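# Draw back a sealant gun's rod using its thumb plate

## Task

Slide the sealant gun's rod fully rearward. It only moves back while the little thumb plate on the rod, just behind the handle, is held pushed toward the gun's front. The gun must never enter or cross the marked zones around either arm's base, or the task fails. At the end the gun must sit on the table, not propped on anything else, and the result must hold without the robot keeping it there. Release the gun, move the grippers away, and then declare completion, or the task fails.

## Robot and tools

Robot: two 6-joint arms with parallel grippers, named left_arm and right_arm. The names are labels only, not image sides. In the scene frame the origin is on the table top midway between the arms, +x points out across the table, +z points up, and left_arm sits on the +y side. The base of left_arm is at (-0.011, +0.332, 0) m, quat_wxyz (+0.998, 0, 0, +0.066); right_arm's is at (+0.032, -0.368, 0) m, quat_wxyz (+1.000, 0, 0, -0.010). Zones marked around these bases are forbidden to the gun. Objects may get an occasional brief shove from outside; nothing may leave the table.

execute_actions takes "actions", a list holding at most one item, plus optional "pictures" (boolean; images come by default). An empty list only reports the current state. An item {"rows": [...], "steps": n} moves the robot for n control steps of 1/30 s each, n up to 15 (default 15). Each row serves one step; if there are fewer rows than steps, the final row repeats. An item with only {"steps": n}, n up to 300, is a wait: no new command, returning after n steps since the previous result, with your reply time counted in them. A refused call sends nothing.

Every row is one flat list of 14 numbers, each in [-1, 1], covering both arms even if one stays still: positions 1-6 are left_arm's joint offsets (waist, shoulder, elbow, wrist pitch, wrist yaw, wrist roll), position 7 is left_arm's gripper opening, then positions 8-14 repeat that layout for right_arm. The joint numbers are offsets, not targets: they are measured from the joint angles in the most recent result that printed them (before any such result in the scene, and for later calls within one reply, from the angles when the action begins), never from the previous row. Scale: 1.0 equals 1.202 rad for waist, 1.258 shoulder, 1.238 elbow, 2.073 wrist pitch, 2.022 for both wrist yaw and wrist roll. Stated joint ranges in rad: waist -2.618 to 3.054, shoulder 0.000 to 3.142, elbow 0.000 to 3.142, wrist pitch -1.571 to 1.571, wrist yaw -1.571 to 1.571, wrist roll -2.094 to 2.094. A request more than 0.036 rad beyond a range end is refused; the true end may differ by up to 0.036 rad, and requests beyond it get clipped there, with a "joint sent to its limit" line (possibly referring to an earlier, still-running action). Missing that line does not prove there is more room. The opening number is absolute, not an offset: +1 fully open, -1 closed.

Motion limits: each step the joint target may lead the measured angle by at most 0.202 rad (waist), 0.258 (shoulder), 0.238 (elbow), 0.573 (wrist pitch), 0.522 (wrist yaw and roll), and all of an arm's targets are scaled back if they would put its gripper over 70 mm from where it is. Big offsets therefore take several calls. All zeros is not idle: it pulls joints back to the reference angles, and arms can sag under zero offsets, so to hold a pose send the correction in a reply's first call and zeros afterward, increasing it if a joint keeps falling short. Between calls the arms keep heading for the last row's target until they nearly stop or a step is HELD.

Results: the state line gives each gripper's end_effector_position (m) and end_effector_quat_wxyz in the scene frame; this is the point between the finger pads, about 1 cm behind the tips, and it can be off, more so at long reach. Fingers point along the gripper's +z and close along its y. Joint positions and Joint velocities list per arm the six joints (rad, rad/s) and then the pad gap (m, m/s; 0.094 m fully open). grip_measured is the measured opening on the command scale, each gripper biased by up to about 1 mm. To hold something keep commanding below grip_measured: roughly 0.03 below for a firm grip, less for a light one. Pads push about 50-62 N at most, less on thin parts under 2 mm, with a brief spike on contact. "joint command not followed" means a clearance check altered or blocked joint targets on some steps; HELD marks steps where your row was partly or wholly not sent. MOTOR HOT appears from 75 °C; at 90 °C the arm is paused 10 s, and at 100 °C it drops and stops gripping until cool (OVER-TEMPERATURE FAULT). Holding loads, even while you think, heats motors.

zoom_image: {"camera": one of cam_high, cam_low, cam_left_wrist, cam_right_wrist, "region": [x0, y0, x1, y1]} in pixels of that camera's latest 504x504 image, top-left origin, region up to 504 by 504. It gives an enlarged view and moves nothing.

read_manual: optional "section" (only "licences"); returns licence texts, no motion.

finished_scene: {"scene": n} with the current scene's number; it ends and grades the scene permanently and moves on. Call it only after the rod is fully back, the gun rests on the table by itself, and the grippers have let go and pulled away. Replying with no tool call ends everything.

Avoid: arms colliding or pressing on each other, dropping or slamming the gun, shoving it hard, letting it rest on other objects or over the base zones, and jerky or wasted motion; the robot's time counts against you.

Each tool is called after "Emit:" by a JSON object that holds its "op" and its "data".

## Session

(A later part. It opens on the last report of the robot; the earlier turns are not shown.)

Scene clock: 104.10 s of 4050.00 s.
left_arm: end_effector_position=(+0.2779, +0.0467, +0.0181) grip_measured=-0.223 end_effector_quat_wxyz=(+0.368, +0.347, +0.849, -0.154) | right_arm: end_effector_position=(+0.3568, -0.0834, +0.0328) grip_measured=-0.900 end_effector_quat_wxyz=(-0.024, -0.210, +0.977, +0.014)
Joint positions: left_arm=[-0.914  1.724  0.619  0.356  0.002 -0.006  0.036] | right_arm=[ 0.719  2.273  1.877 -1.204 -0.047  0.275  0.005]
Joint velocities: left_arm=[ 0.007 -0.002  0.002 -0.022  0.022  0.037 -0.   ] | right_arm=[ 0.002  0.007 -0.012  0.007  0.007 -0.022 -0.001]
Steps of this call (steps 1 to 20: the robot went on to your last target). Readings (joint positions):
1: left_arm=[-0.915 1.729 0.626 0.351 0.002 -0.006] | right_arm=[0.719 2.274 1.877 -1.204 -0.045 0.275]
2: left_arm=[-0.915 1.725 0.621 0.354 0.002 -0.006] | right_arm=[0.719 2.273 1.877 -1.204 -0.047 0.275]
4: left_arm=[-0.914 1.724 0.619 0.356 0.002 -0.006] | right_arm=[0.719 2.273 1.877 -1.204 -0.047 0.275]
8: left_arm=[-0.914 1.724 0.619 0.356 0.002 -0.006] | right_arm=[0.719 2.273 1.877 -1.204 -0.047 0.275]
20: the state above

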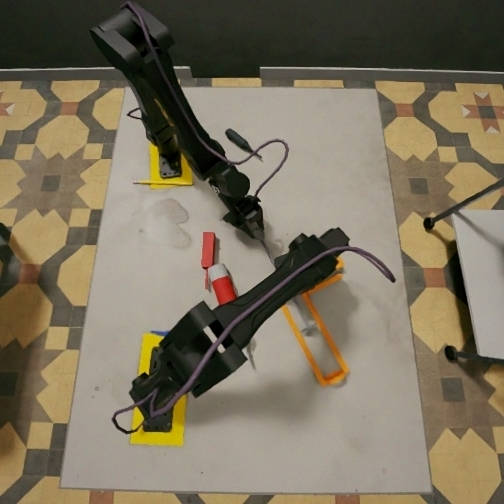

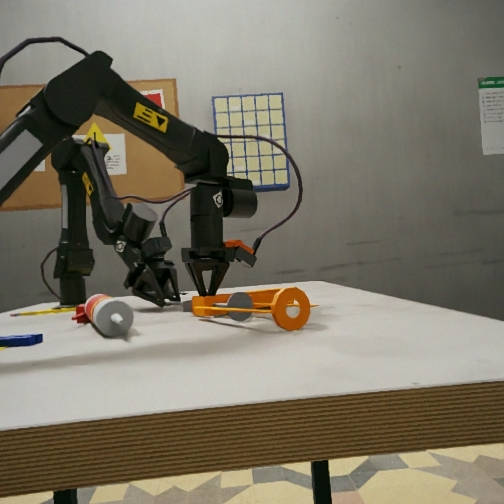

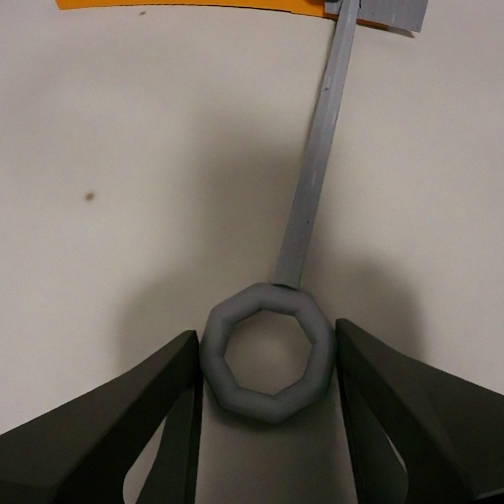

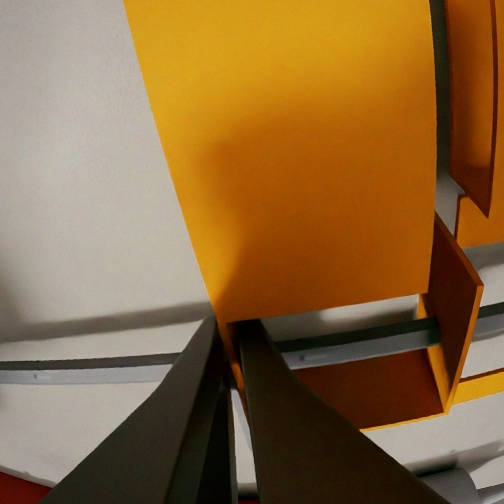

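Emit:
{"op": "execute_actions", "data": {"actions": [{"rows":[[0.003,-0.015,-0.018,0,0,0,-0.33,-0.035,0,0,0,0.025,-0.005,-0.97],[0.003,-0.015,-0.018,0,0,0,-0.33,-0.035,0,0,0,0.025,-0.005,-0.97],[0.006,-0.03,-0.036,0,0,0,-0.33,-0.05,0,-0.005,0,0.03,-0.015,-0.97],[0.006,-0.03,-0.036,0,0,0,-0.33,-0.05,0,-0.005,0,0.03,-0.015,-0.97],[0.009,-0.045,-0.055,0.003,0,0,-0.33,-0.065,-0.004,-0.01,0,0.03,-0.025,-0.97],[0.009,-0.045,-0.055,0.003,0,0,-0.33,-0.065,-0.004,-0.01,0,0.03,-0.025,-0.97],[0.012,-0.06,-0.075,0.005,0,0,-0.33,-0.085,-0.007,-0.015,0,0.03,-0.035,-0.97],[0.012,-0.06,-0.075,0.005,0,0,-0.33,-0.085,-0.007,-0.015,0,0.03,-0.035,-0.97],[0.016,-0.08,-0.095,0.007,0,0,-0.33,-0.105,-0.01,-0.02,0,0.03,-0.045,-0.97],[0.016,-0.08,-0.095,0.007,0,0,-0.33,-0.105,-0.01,-0.02,0,0.03,-0.045,-0.97],[0.02,-0.095,-0.115,0.009,0,0,-0.33,-0.13,-0.012,-0.025,0,0.03,-0.058,-0.97],[0.02,-0.095,-0.115,0.009,0,0,-0.33,-0.13,-0.012,-0.025,0,0.03,-0.058,-0.97],[0.023,-0.11,-0.135,0.01,0,0,-0.33,-0.155,-0.015,-0.03,0,0.03,-0.07,-0.97]],"steps":15}], "pictures": false}}

Emit:
{"op": "execute_actions", "data": {"actions": [{"steps":25}]}}

Scene clock: 121.37 s of 4050.00 s.
left_arm: end_effector_position=(+0.2609, +0.0715, +0.0212) grip_measured=-0.223 end_effector_quat_wxyz=(+0.376, +0.337, +0.849, -0.156) | right_arm: end_effector_position=(+0.3841, -0.1246, +0.0358) grip_measured=-0.900 end_effector_quat_wxyz=(-0.031, -0.203, +0.978, +0.027)
Joint positions: left_arm=[-0.899  1.614  0.492  0.39   0.003 -0.013  0.036] | right_arm=[ 0.594  2.263  1.871 -1.217 -0.072  0.163  0.005]
Joint velocities: left_arm=[ 0.007 -0.134 -0.217  0.168  0.066  0.051 -0.   ] | right_arm=[-0.462 -0.056 -0.037 -0.081  0.051 -0.256  0.001]
Steps of this call (steps 1 to 15: the robot went on to your last target; steps 16 to 90: nothing new was sent; then 13.77 s passed at rest; steps 91 to 105: all 15 steps of this action). Readings (joint positions):
91: left_arm=[-0.914 1.724 0.619 0.356 0.002 -0.006] | right_arm=[0.719 2.273 1.877 -1.204 -0.047 0.274]
92: left_arm=[-0.914 1.724 0.619 0.356 0.002 -0.006] | right_arm=[0.719 2.273 1.877 -1.204 -0.047 0.273]
94: left_arm=[-0.914 1.721 0.614 0.359 0.002 -0.006] | right_arm=[0.716 2.273 1.877 -1.205 -0.050 0.265]
98: left_arm=[-0.913 1.688 0.574 0.372 0.002 -0.008] | right_arm=[0.694 2.271 1.877 -1.210 -0.063 0.237]
105: the state above

Scene clock: 122.20 s of 4050.00 s.
left_arm: end_effector_position=(+0.2606, +0.0707, +0.0232) grip_measured=-0.223 end_effector_quat_wxyz=(+0.380, +0.337, +0.847, -0.159) | right_arm: end_effector_position=(+0.3902, -0.1358, +0.0371) grip_measured=-0.899 end_effector_quat_wxyz=(-0.031, -0.204, +0.978, +0.029)
Joint positions: left_arm=[-0.899  1.609  0.486  0.402  0.008 -0.013  0.036] | right_arm=[ 0.562  2.259  1.868 -1.22  -0.075  0.13   0.005]
Joint velocities: left_arm=[-0.007 -0.002 -0.017 -0.007  0.007  0.022 -0.   ] | right_arm=[ 0.007 -0.002  0.002 -0.007 -0.037 -0.066 -0.   ]
Steps of this call (steps 1 to 25: the robot went on to your last target). Readings (joint positions):
1: left_arm=[-0.899 1.610 0.487 0.391 0.003 -0.013] | right_arm=[0.580 2.261 1.869 -1.218 -0.071 0.154]
2: left_arm=[-0.899 1.609 0.486 0.393 0.003 -0.013] | right_arm=[0.569 2.261 1.868 -1.218 -0.070 0.148]
4: left_arm=[-0.899 1.609 0.486 0.401 0.007 -0.013] | right_arm=[0.562 2.259 1.868 -1.220 -0.077 0.140]
8: left_arm=[-0.899 1.609 0.486 0.402 0.008 -0.013] | right_arm=[0.562 2.259 1.868 -1.220 -0.075 0.132]
25: the state above

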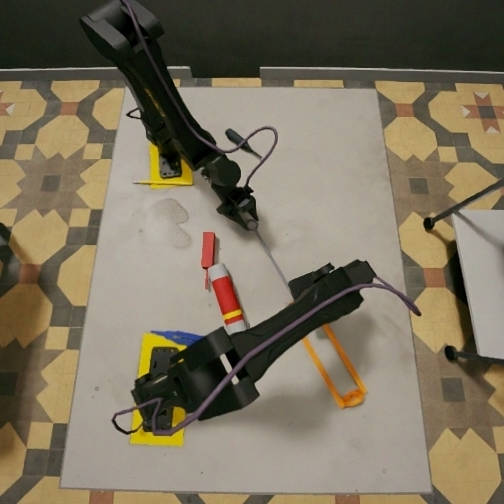

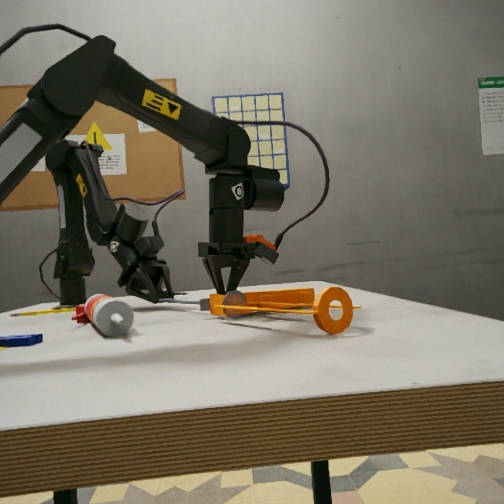

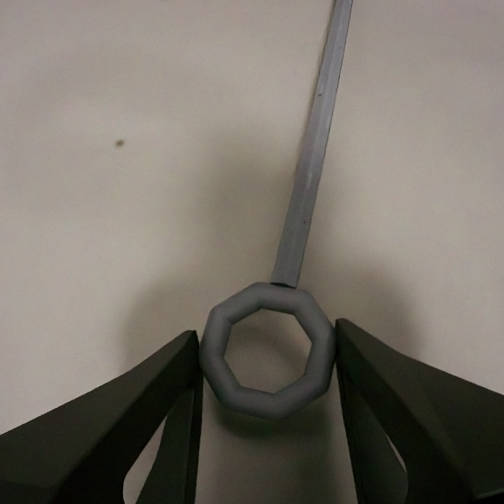

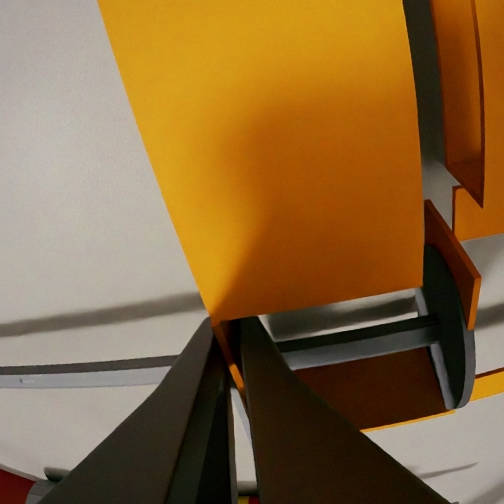

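Emit:
{"op": "execute_actions", "data": {"actions": [{"rows":[[0,0,0,0,0,0,-0.33,-0.04,0.01,0,0,0,-0.015,-0.97]],"steps":12}], "pictures": false}}

Emit:
{"op": "execute_actions", "data": {"actions": [{"rows":[[0,0,0,0,0,0,0.6,0,0,0,0,0,0,-0.35]],"steps":12}], "pictures": false}}

Emit:
{"op": "execute_actions", "data": {"actions": [{"rows":[[0,-0.08,0,-0.04,0,0,0.6,0,-0.1,0,-0.04,0,0,-0.35],[0,-0.08,0,-0.04,0,0,0.6,0,-0.1,0,-0.04,0,0,-0.35],[0,-0.08,0,-0.04,0,0,0.6,0,-0.1,0,-0.04,0,0,-0.35],[0,-0.08,0,-0.04,0,0,0.6,0,-0.1,0,-0.04,0,0,-0.35],[0,-0.08,0,-0.04,0,0,0.6,0,-0.1,0,-0.04,0,0,-0.35],[0,-0.08,0,-0.04,0,0,0.6,0,-0.1,0,-0.04,0,0,-0.35],[0,-0.25,0,-0.1,0,0,0.6,0,-0.3,0,-0.1,0,0,-0.35]],"steps":15}]}}

Scene clock: 130.87 s of 4050.00 s.
left_arm: end_effector_position=(+0.2609, +0.0704, +0.0237) grip_measured=-0.223 end_effector_quat_wxyz=(+0.381, +0.336, +0.846, -0.160) | right_arm: end_effector_position=(+0.3901, -0.1356, +0.0375) grip_measured=-0.899 end_effector_quat_wxyz=(-0.036, -0.210, +0.976, +0.044)
Joint positions: left_arm=[-0.899  1.609  0.486  0.404  0.008 -0.013  0.036] | right_arm=[ 0.551  2.259  1.868 -1.221 -0.105  0.104  0.005]
Joint velocities: left_arm=[-0.007  0.007  0.012  0.037 -0.066 -0.022 -0.001] | right_arm=[ 0.002 -0.022 -0.017 -0.037  0.007  0.037 -0.001]
Steps of this call (steps 1 to 15: the robot went on to your last target; steps 16 to 90: nothing new was sent; then 5.27 s passed at rest; steps 91 to 102: all 12 steps of this action). Readings (joint positions):
91: left_arm=[-0.899 1.609 0.486 0.403 0.008 -0.013] | right_arm=[0.562 2.259 1.868 -1.220 -0.079 0.125]
92: left_arm=[-0.899 1.609 0.486 0.403 0.008 -0.013] | right_arm=[0.560 2.259 1.868 -1.220 -0.085 0.119]
94: left_arm=[-0.899 1.609 0.486 0.403 0.008 -0.013] | right_arm=[0.555 2.259 1.868 -1.221 -0.097 0.112]
98: left_arm=[-0.899 1.609 0.486 0.404 0.008 -0.013] | right_arm=[0.551 2.259 1.868 -1.221 -0.105 0.105]
102: the state above

Scene clock: 131.27 s of 4050.00 s.
left_arm: end_effector_position=(+0.2609, +0.0704, +0.0237) grip_measured=+0.597 end_effector_quat_wxyz=(+0.381, +0.336, +0.846, -0.160) | right_arm: end_effector_position=(+0.3899, -0.1349, +0.0376) grip_measured=-0.352 end_effector_quat_wxyz=(-0.036, -0.211, +0.976, +0.045)
Joint positions: left_arm=[-0.899  1.609  0.486  0.404  0.008 -0.013  0.075] | right_arm=[ 0.551  2.259  1.868 -1.22  -0.107  0.103  0.03 ]
Joint velocities: left_arm=[ 0.027 -0.002 -0.012 -0.007  0.022 -0.081  0.001] | right_arm=[ 0.017  0.007 -0.012 -0.081 -0.022 -0.022  0.   ]
Steps of this call (steps 1 to 12: all 12 steps of this action). Readings (joint positions):
1: left_arm=[-0.899 1.609 0.486 0.404 0.008 -0.013] | right_arm=[0.551 2.259 1.868 -1.221 -0.107 0.103]
2: left_arm=[-0.899 1.609 0.486 0.404 0.008 -0.013] | right_arm=[0.551 2.259 1.868 -1.221 -0.107 0.103]
4: left_arm=[-0.899 1.609 0.486 0.404 0.008 -0.013] | right_arm=[0.551 2.259 1.868 -1.220 -0.107 0.103]
8: left_arm=[-0.899 1.609 0.486 0.404 0.008 -0.013] | right_arm=[0.551 2.259 1.868 -1.220 -0.107 0.103]
12: the state above

Scene clock: 131.77 s of 4050.00 s.
left_arm: end_effector_position=(+0.2550, +0.0759, +0.1021) grip_measured=+0.597 end_effector_quat_wxyz=(+0.444, +0.324, +0.814, -0.186) | right_arm: end_effector_position=(+0.3538, -0.1561, +0.1909) grip_measured=-0.352 end_effector_quat_wxyz=(+0.075, -0.216, +0.970, +0.081)
Joint positions: left_arm=[-0.899  1.293  0.479  0.247  0.008 -0.013  0.075] | right_arm=[ 0.551  1.852  1.859 -1.384 -0.107  0.103  0.03 ]
Joint velocities: left_arm=[-0.007 -0.007 -0.007 -0.227  0.037  0.037  0.   ] | right_arm=[ 0.002 -0.276 -0.017 -0.256 -0.007 -0.007  0.   ]
Steps of this call (steps 1 to 15: all 15 steps of this action). Readings (joint positions):
1: left_arm=[-0.899 1.600 0.486 0.395 0.008 -0.013] | right_arm=[0.551 2.250 1.867 -1.222 -0.107 0.103]
2: left_arm=[-0.899 1.579 0.486 0.373 0.008 -0.013] | right_arm=[0.551 2.237 1.864 -1.232 -0.107 0.103]
4: left_arm=[-0.899 1.538 0.486 0.363 0.008 -0.013] | right_arm=[0.551 2.194 1.864 -1.256 -0.107 0.103]
8: left_arm=[-0.899 1.440 0.479 0.294 0.008 -0.013] | right_arm=[0.551 2.096 1.859 -1.290 -0.107 0.103]
15: the state above

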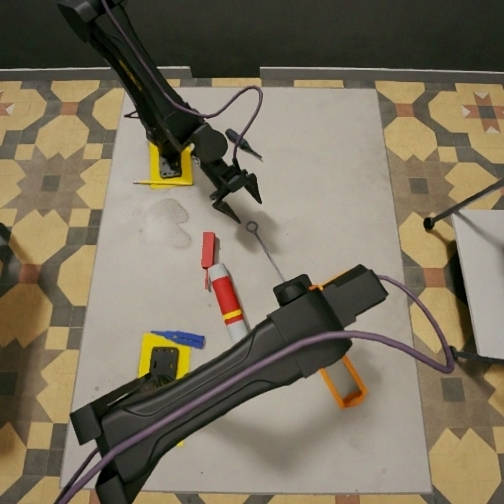

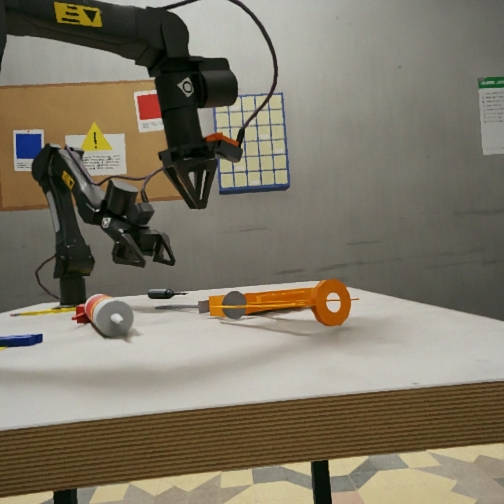

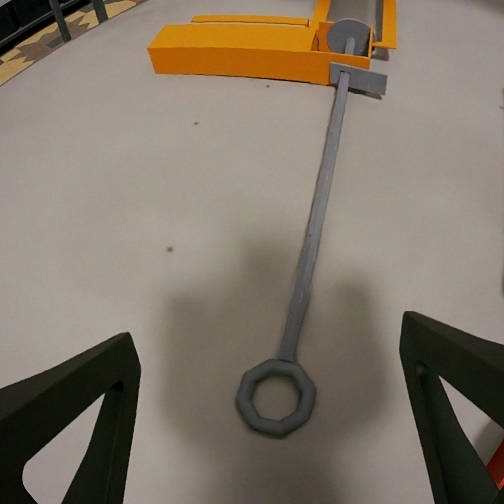

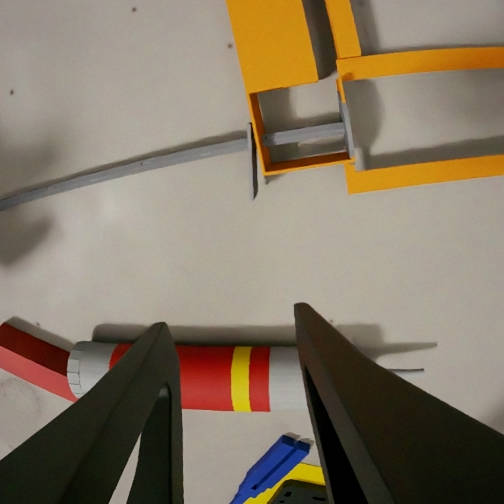

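The rod is fully back again and both arms are clear.

Emit:
{"op": "finished_scene", "data": {"scene": 2}}

The scene is finished: the task was done.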